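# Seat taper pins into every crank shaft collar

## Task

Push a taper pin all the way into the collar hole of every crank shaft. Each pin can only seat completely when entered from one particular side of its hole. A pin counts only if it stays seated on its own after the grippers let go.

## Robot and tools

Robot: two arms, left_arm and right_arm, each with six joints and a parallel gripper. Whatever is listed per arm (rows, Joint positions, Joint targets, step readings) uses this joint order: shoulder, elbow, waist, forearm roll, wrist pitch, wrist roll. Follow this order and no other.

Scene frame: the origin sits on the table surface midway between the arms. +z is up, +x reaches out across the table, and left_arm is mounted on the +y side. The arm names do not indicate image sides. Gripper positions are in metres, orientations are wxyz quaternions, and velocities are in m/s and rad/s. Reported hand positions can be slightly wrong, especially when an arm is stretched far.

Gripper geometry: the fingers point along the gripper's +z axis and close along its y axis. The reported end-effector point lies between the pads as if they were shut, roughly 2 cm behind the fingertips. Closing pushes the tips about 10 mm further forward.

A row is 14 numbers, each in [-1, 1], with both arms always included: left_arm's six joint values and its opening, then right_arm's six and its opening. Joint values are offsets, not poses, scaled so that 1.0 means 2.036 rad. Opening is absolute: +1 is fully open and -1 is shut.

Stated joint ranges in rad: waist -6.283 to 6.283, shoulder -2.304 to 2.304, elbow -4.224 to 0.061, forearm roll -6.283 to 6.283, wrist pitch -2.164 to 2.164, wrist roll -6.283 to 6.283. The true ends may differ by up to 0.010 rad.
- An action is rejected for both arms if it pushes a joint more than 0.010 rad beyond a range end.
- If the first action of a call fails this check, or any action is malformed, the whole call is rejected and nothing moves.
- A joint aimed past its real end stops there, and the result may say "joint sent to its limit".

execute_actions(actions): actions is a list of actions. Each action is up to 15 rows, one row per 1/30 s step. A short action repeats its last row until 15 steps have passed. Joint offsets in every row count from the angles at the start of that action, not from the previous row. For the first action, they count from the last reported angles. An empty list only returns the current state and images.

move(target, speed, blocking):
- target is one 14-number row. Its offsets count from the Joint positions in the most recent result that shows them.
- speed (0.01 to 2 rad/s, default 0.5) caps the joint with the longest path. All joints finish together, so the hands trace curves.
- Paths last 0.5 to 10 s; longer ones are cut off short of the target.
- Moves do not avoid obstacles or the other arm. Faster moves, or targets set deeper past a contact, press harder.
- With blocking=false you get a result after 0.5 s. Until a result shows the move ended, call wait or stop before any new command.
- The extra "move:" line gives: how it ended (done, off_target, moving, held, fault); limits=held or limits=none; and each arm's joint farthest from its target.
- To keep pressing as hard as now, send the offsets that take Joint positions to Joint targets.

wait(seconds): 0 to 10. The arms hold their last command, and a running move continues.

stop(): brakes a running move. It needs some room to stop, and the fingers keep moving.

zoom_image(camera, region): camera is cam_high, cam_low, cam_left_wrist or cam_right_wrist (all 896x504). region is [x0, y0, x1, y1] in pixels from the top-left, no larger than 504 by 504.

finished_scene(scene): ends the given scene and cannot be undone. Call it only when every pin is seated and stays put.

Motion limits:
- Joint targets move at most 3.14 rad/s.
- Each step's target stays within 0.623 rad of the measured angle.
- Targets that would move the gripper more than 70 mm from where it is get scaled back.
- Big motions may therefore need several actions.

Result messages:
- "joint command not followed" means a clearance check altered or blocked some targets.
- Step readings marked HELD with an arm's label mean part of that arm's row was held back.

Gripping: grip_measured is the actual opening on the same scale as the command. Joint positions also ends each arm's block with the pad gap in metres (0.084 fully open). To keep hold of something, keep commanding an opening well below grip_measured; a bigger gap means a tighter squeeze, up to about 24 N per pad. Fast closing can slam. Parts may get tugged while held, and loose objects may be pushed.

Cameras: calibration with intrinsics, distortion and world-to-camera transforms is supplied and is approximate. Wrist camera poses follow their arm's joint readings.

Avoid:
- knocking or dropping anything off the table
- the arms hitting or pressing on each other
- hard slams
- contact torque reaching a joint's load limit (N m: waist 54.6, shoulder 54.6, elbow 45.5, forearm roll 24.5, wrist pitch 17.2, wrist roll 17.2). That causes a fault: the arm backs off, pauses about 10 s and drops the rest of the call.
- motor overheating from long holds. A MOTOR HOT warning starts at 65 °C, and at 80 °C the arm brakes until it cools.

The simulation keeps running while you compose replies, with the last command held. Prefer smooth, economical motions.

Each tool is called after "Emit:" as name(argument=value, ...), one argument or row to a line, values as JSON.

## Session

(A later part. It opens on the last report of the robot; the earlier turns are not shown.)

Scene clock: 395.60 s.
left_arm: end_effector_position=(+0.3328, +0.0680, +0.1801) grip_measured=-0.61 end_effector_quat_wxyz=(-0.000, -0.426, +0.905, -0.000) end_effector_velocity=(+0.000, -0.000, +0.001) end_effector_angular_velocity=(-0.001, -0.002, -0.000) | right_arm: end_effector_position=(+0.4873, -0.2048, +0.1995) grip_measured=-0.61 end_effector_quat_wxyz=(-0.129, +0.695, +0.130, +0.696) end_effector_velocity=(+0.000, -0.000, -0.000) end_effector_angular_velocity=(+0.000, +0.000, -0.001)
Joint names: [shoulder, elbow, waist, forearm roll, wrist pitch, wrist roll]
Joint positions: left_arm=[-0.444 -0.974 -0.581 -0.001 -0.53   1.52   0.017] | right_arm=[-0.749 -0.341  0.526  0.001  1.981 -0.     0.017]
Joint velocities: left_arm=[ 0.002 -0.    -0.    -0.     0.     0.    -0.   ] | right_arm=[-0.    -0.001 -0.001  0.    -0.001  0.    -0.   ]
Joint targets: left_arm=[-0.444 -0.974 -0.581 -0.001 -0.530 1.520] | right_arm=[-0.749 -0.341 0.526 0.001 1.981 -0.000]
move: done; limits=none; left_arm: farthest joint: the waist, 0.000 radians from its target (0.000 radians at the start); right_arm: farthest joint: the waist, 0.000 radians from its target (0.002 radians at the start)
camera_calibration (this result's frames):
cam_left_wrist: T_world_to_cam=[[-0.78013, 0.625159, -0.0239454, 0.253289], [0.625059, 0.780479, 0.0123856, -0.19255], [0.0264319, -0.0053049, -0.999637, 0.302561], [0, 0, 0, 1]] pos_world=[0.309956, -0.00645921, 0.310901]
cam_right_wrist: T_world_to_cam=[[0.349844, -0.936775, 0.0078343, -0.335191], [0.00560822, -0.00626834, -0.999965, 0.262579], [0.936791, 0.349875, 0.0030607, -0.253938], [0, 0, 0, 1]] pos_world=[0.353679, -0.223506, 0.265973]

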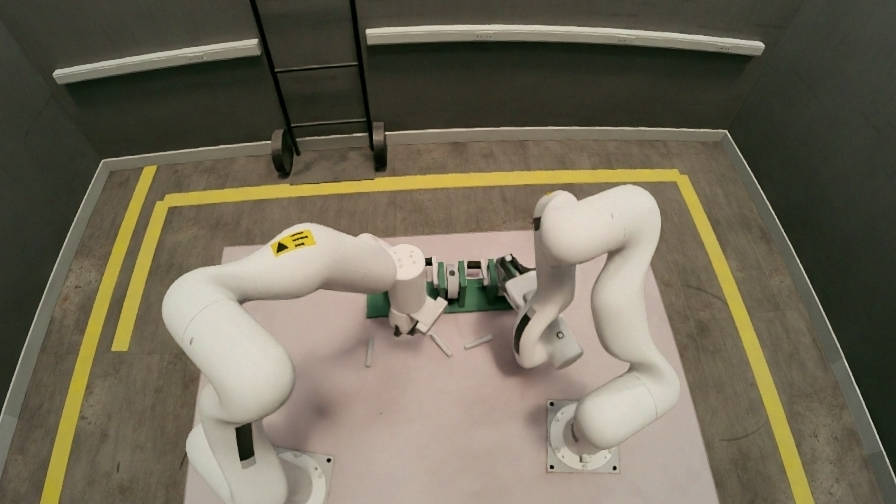

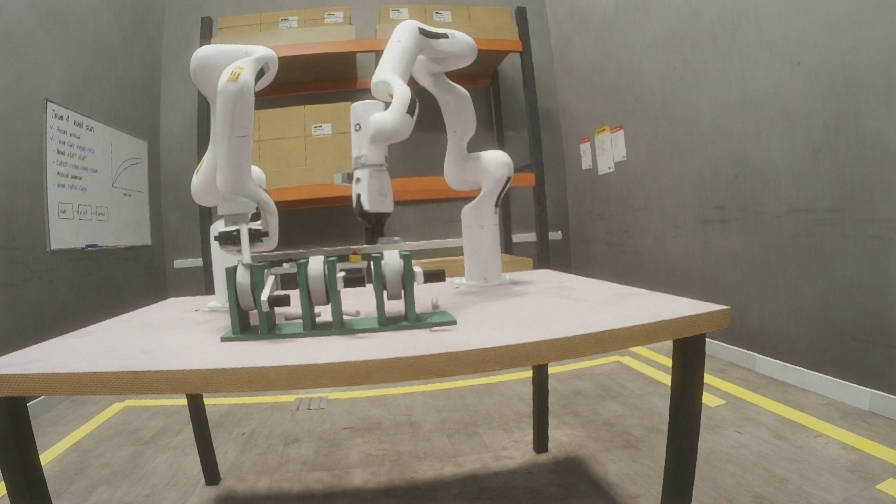

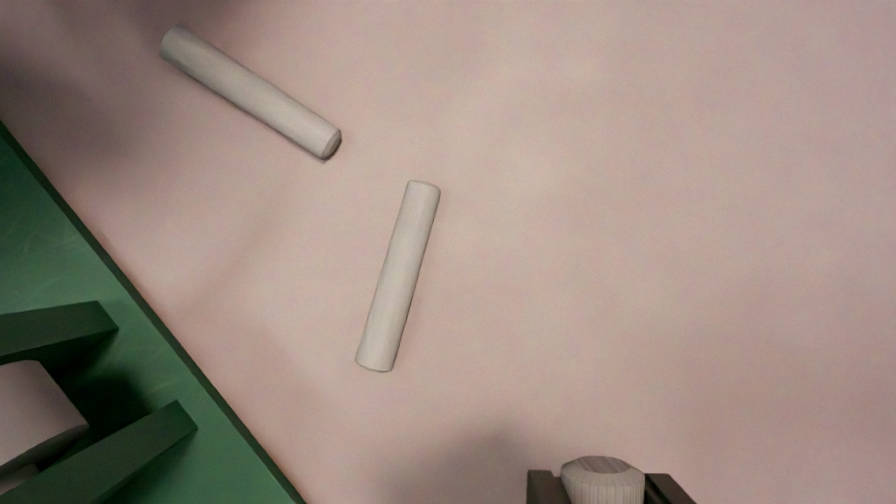

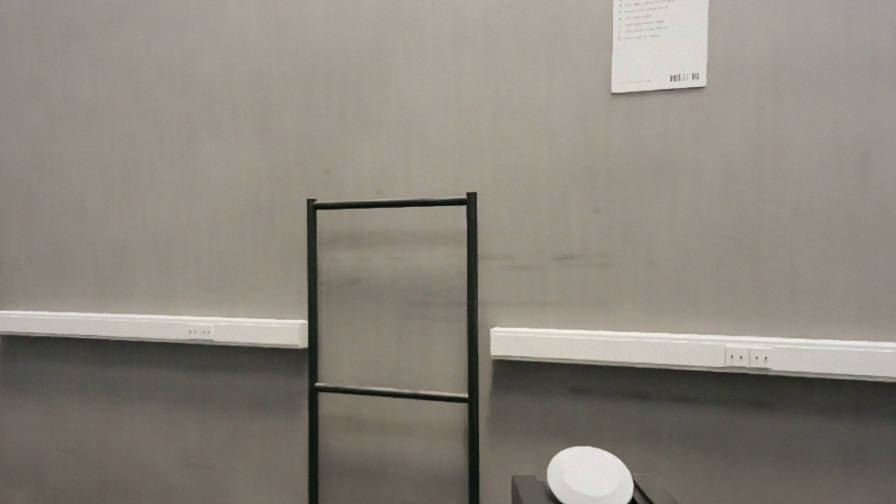

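Emit:
move(
  target=[0.1,0.1,0,0,0,-0.746,-1,0,0,0,0,0,0,-1],
  speed=1,
)

Emit:
move(
  target=[-0.1,0.137,-0.039,0,0.74,0,-1,0,0,0,0,0,0,-1],
  speed=0.8,
)

Scene clock: 405.70 s.
left_arm: end_effector_position=(+0.2778, +0.1184, +0.2066) grip_measured=-0.61 end_effector_quat_wxyz=(+0.000, +0.932, -0.363, -0.000) end_effector_velocity=(-0.000, +0.000, -0.000) end_effector_angular_velocity=(+0.002, +0.002, +0.000) | right_arm: end_effector_position=(+0.4873, -0.2048, +0.1995) grip_measured=-0.61 end_effector_quat_wxyz=(-0.129, +0.694, +0.130, +0.696) end_effector_velocity=(-0.000, +0.000, -0.001) end_effector_angular_velocity=(-0.001, +0.002, +0.001)
Joint names: [shoulder, elbow, waist, forearm roll, wrist pitch, wrist roll]
Joint positions: left_arm=[-0.24  -0.771 -0.581 -0.001 -0.53   0.002  0.017] | right_arm=[-0.749 -0.341  0.526  0.001  1.981 -0.     0.017]
Joint velocities: left_arm=[-0.     0.    -0.     0.001 -0.002 -0.002  0.   ] | right_arm=[-0.001 -0.     0.001  0.    -0.002 -0.     0.   ]
Joint targets: left_arm=[-0.240 -0.771 -0.581 -0.001 -0.530 0.001] | right_arm=[-0.749 -0.341 0.526 0.001 1.981 -0.000]
move: done; limits=none; left_arm: farthest joint: the waist, 0.000 radians from its target (0.000 radians at the start); right_arm: farthest joint: the waist, 0.000 radians from its target (0.000 radians at the start)
camera_calibration (this result's frames):
cam_left_wrist: T_world_to_cam=[[-0.665194, -0.746304, -0.023415, 0.309762], [-0.746646, 0.665101, 0.0126645, 0.196847], [0.00612175, 0.0259071, -0.999646, 0.332789], [0, 0, 0, 1]] pos_world=[0.350989, 0.0916314, 0.337431]
cam_right_wrist: T_world_to_cam=[[0.349841, -0.936776, 0.00783538, -0.335191], [0.00568594, -0.00624047, -0.999964, 0.262569], [0.936792, 0.349873, 0.00314328, -0.253958], [0, 0, 0, 1]] pos_world=[0.353676, -0.223508, 0.265985]

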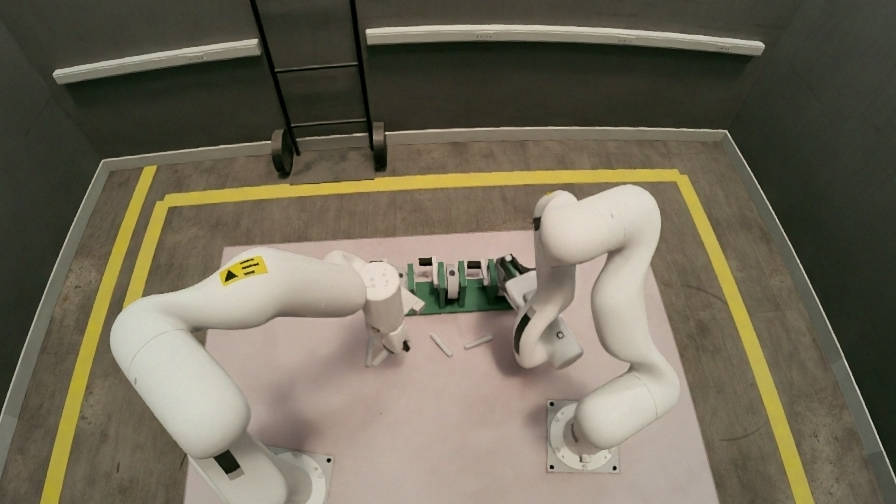

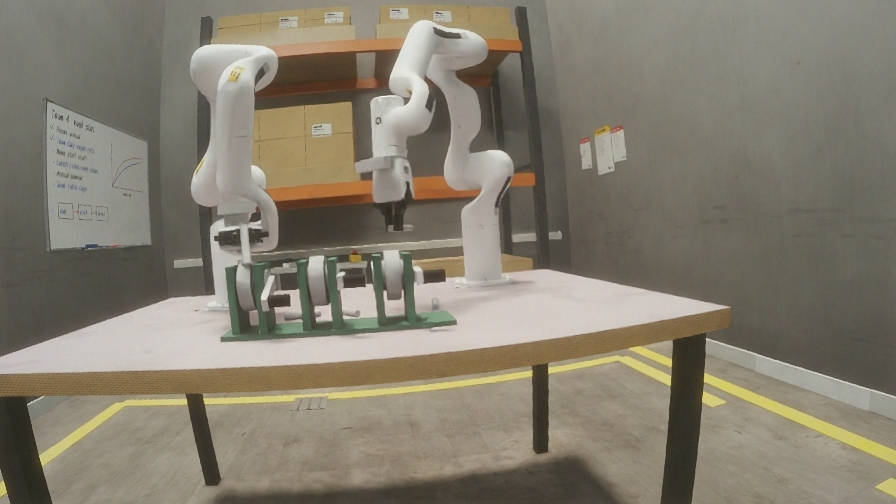

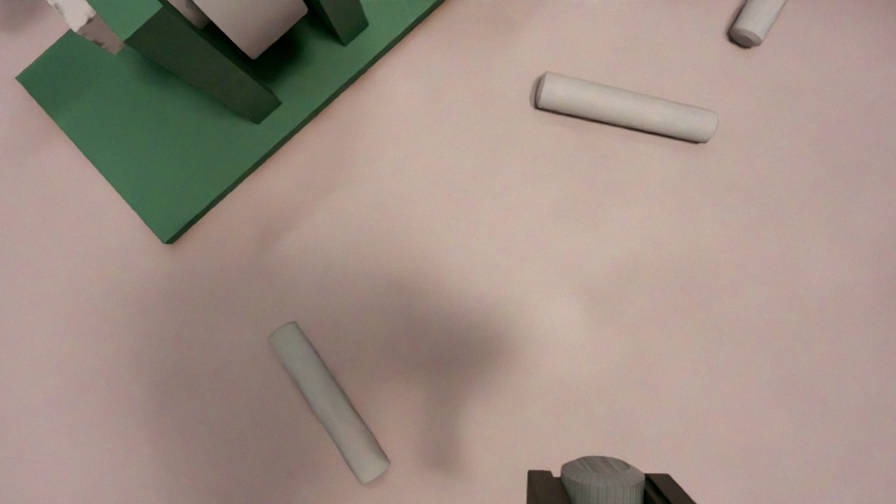

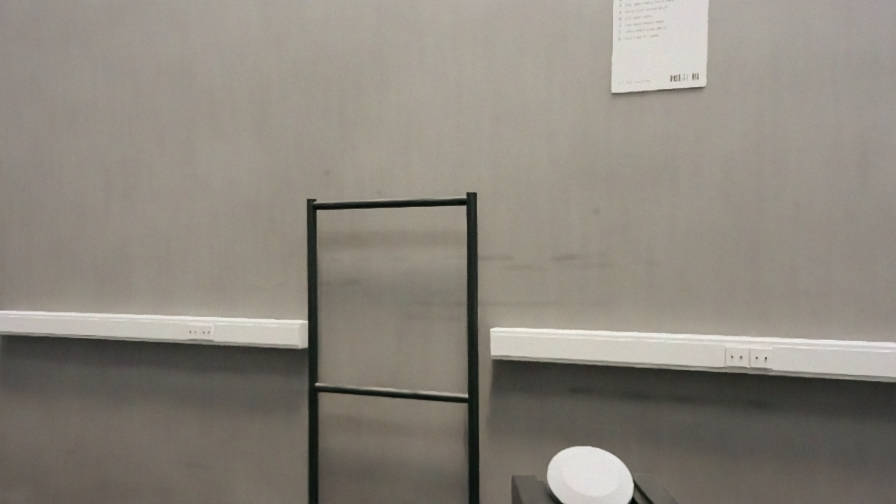

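Scene clock: 408.10 s.
left_arm: end_effector_position=(+0.3278, +0.0142, +0.1708) grip_measured=-0.61 end_effector_quat_wxyz=(+0.195, +0.799, -0.348, +0.450) end_effector_velocity=(-0.000, +0.001, -0.001) end_effector_angular_velocity=(+0.001, +0.001, +0.000) | right_arm: end_effector_position=(+0.4873, -0.2048, +0.1995) grip_measured=-0.61 end_effector_quat_wxyz=(-0.129, +0.694, +0.130, +0.696) end_effector_velocity=(-0.000, -0.001, -0.000) end_effector_angular_velocity=(-0.000, -0.000, -0.001)
Joint names: [shoulder, elbow, waist, forearm roll, wrist pitch, wrist roll]
Joint positions: left_arm=[-0.444 -0.492 -0.66  -0.001  0.976  0.002  0.017] | right_arm=[-0.749 -0.341  0.526  0.001  1.981 -0.     0.017]
Joint velocities: left_arm=[-0.002  0.001  0.    -0.     0.     0.    -0.   ] | right_arm=[-0.001  0.    -0.001  0.     0.001 -0.     0.   ]
Joint targets: left_arm=[-0.444 -0.492 -0.660 -0.001 0.976 0.002] | right_arm=[-0.749 -0.341 0.526 0.001 1.981 -0.000]
move: done; limits=none; left_arm: farthest joint: the waist, 0.000 radians from its target (0.080 radians at the start); right_arm: farthest joint: the waist, 0.000 radians from its target (0.000 radians at the start)
camera_calibration (this result's frames):
cam_left_wrist: T_world_to_cam=[[-0.712377, -0.701795, -0.00167697, 0.275571], [-0.371536, 0.379163, -0.847465, 0.331892], [0.595382, -0.603091, -0.530849, 0.0351019], [0, 0, 0, 1]] pos_world=[0.298721, 0.0887228, 0.300362]
cam_right_wrist: T_world_to_cam=[[0.349841, -0.936776, 0.00783526, -0.335191], [0.00568662, -0.00624009, -0.999964, 0.262569], [0.936792, 0.349873, 0.00314405, -0.253958], [0, 0, 0, 1]] pos_world=[0.353676, -0.223508, 0.265985]

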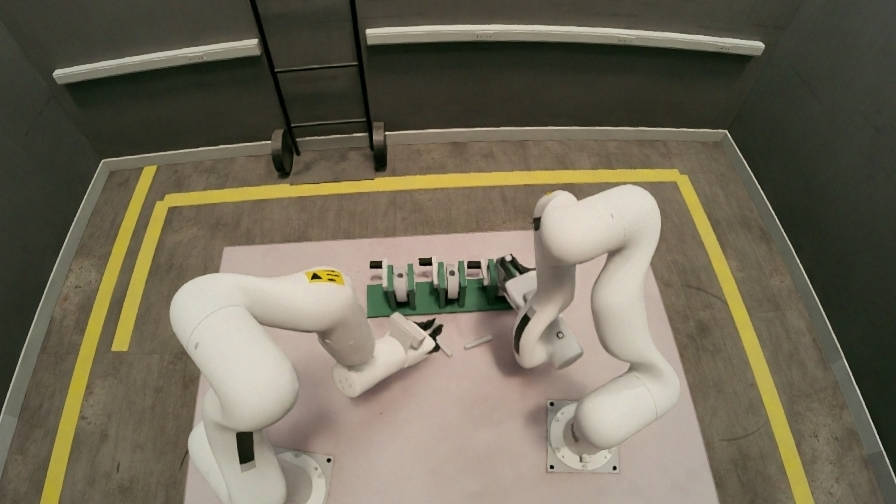

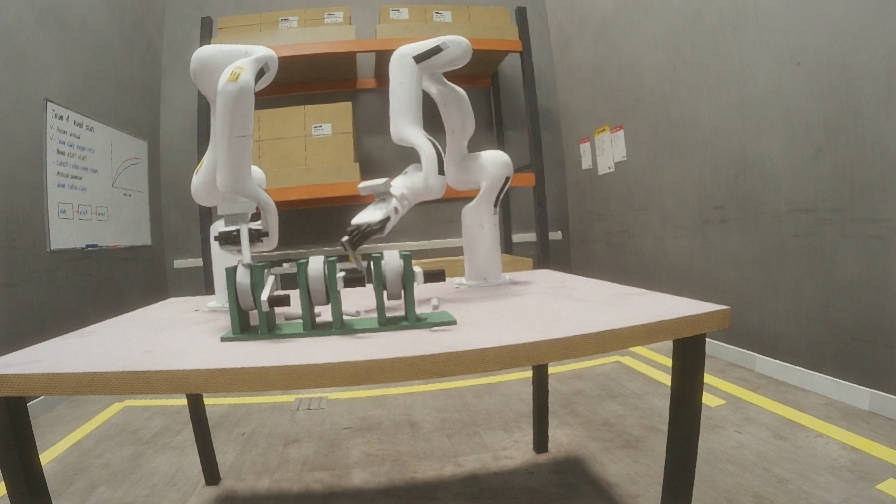

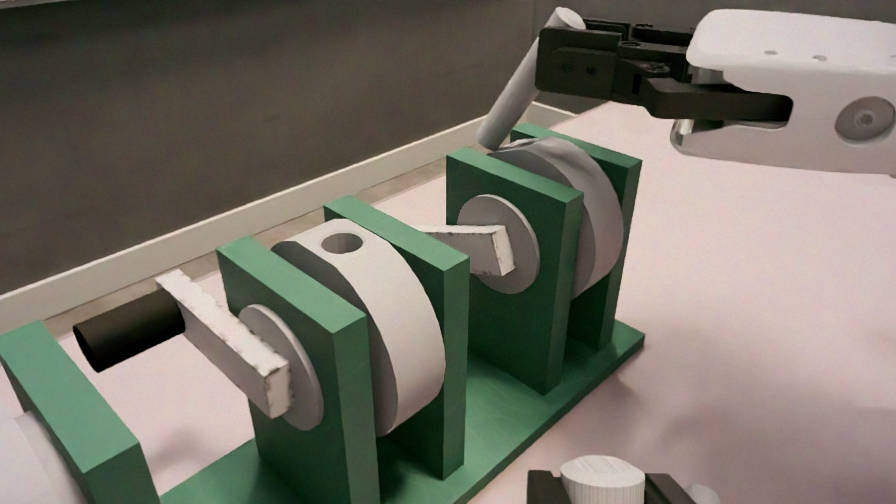

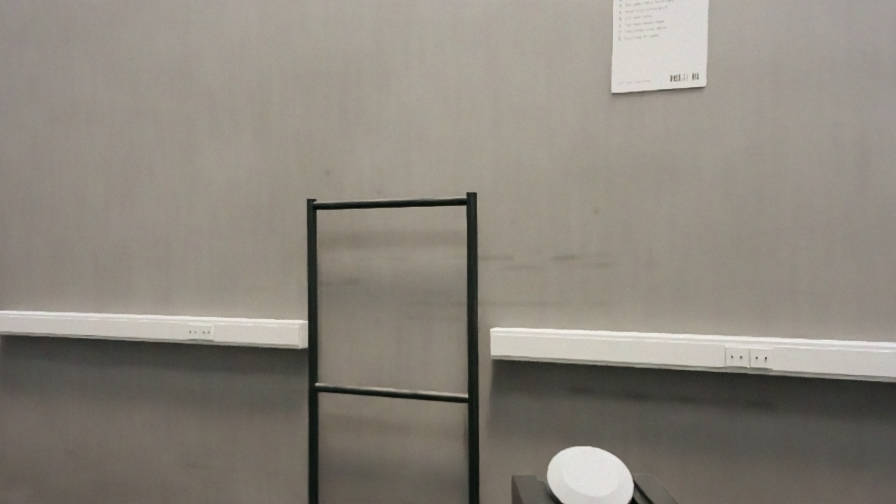

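Emit:
move(
  target=[0,0,0,0,0,0,-1,-0.0042,0.026,0.004,0,0.029,0,-1],
  speed=0.04,
)

Scene clock: 422.87 s.
left_arm: end_effector_position=(+0.3278, +0.0142, +0.1708) grip_measured=-0.61 end_effector_quat_wxyz=(+0.195, +0.799, -0.348, +0.450) end_effector_velocity=(+0.000, +0.000, -0.000) end_effector_angular_velocity=(+0.001, +0.001, +0.001) | right_arm: end_effector_position=(+0.4625, -0.2105, +0.1994) grip_measured=-0.61 end_effector_quat_wxyz=(-0.132, +0.695, +0.133, +0.694) end_effector_velocity=(-0.000, -0.000, +0.000) end_effector_angular_velocity=(+0.000, -0.001, -0.001)
Joint names: [shoulder, elbow, waist, forearm roll, wrist pitch, wrist roll]
Joint positions: left_arm=[-0.444 -0.492 -0.66  -0.001  0.976  0.002  0.017] | right_arm=[-0.758 -0.288  0.534  0.001  2.04  -0.     0.017]
Joint velocities: left_arm=[ 0.    -0.     0.001  0.    -0.001 -0.     0.   ] | right_arm=[-0.     0.    -0.001 -0.     0.001 -0.     0.   ]
Joint targets: left_arm=[-0.444 -0.492 -0.660 -0.001 0.976 0.002] | right_arm=[-0.758 -0.288 0.534 0.001 2.040 -0.000]
move: done; limits=none; left_arm: farthest joint: the waist, 0.000 radians from its target (0.000 radians at the start); right_arm: farthest joint: the waist, 0.000 radians from its target (0.008 radians at the start)
camera_calibration (this result's frames):
cam_left_wrist: T_world_to_cam=[[-0.712377, -0.701795, -0.00167697, 0.275571], [-0.371536, 0.379163, -0.847465, 0.331891], [0.595382, -0.603091, -0.530849, 0.035102], [0, 0, 0, 1]] pos_world=[0.298721, 0.0887228, 0.300362]
cam_right_wrist: T_world_to_cam=[[0.357494, -0.933882, 0.00792084, -0.334745], [0.00342526, -0.00717016, -0.999968, 0.263405], [0.933909, 0.35751, 0.000635492, -0.225294], [0, 0, 0, 1]] pos_world=[0.329172, -0.230178, 0.266192]

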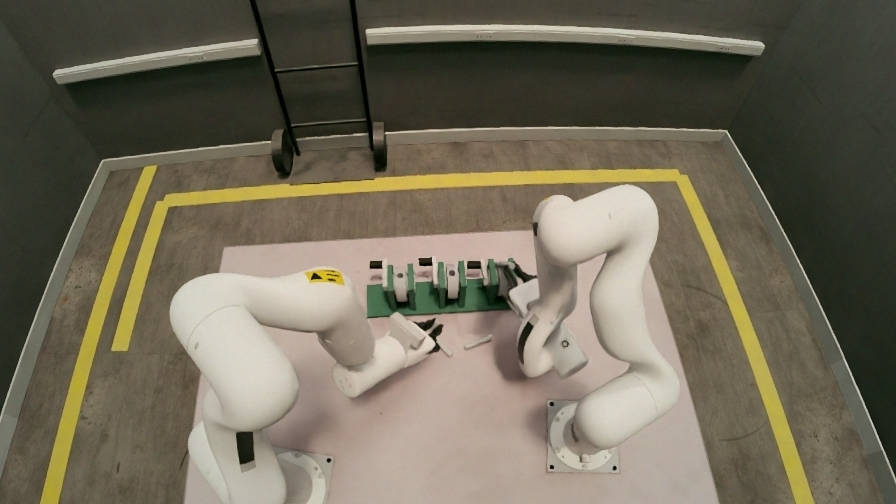

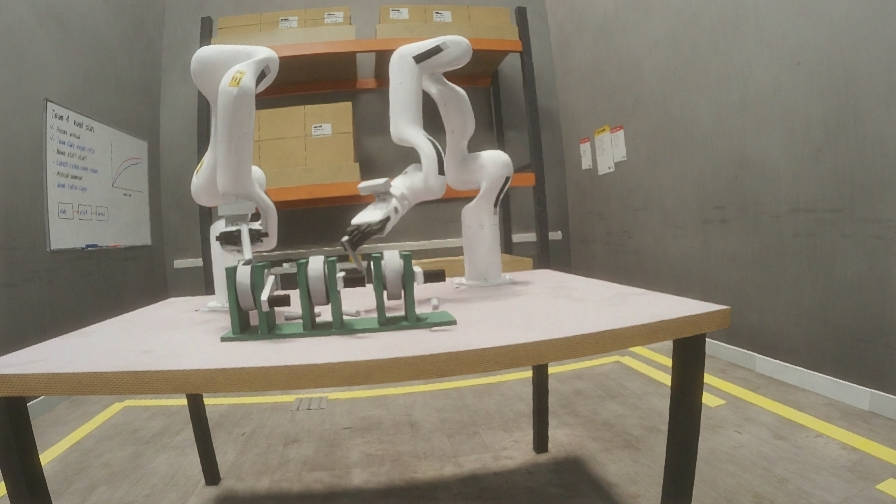

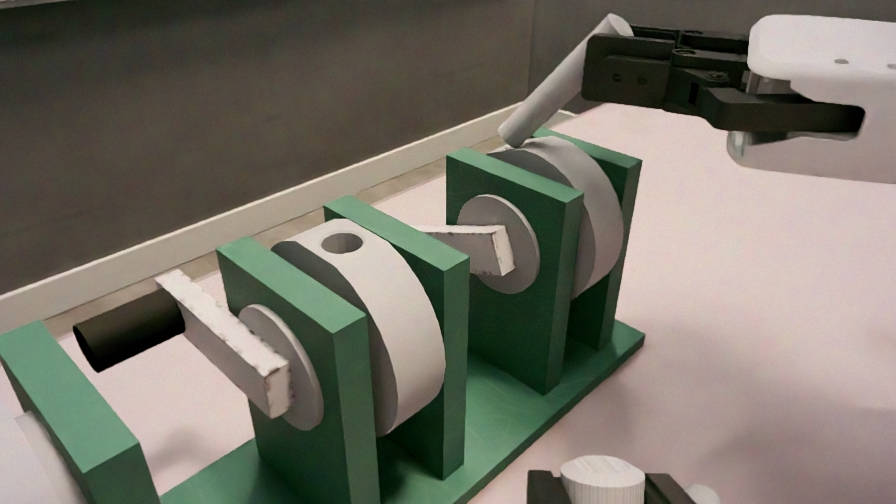

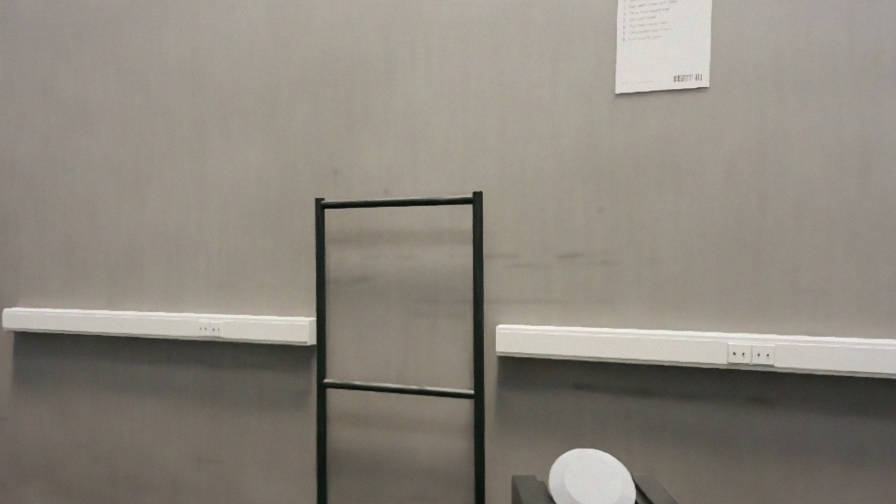

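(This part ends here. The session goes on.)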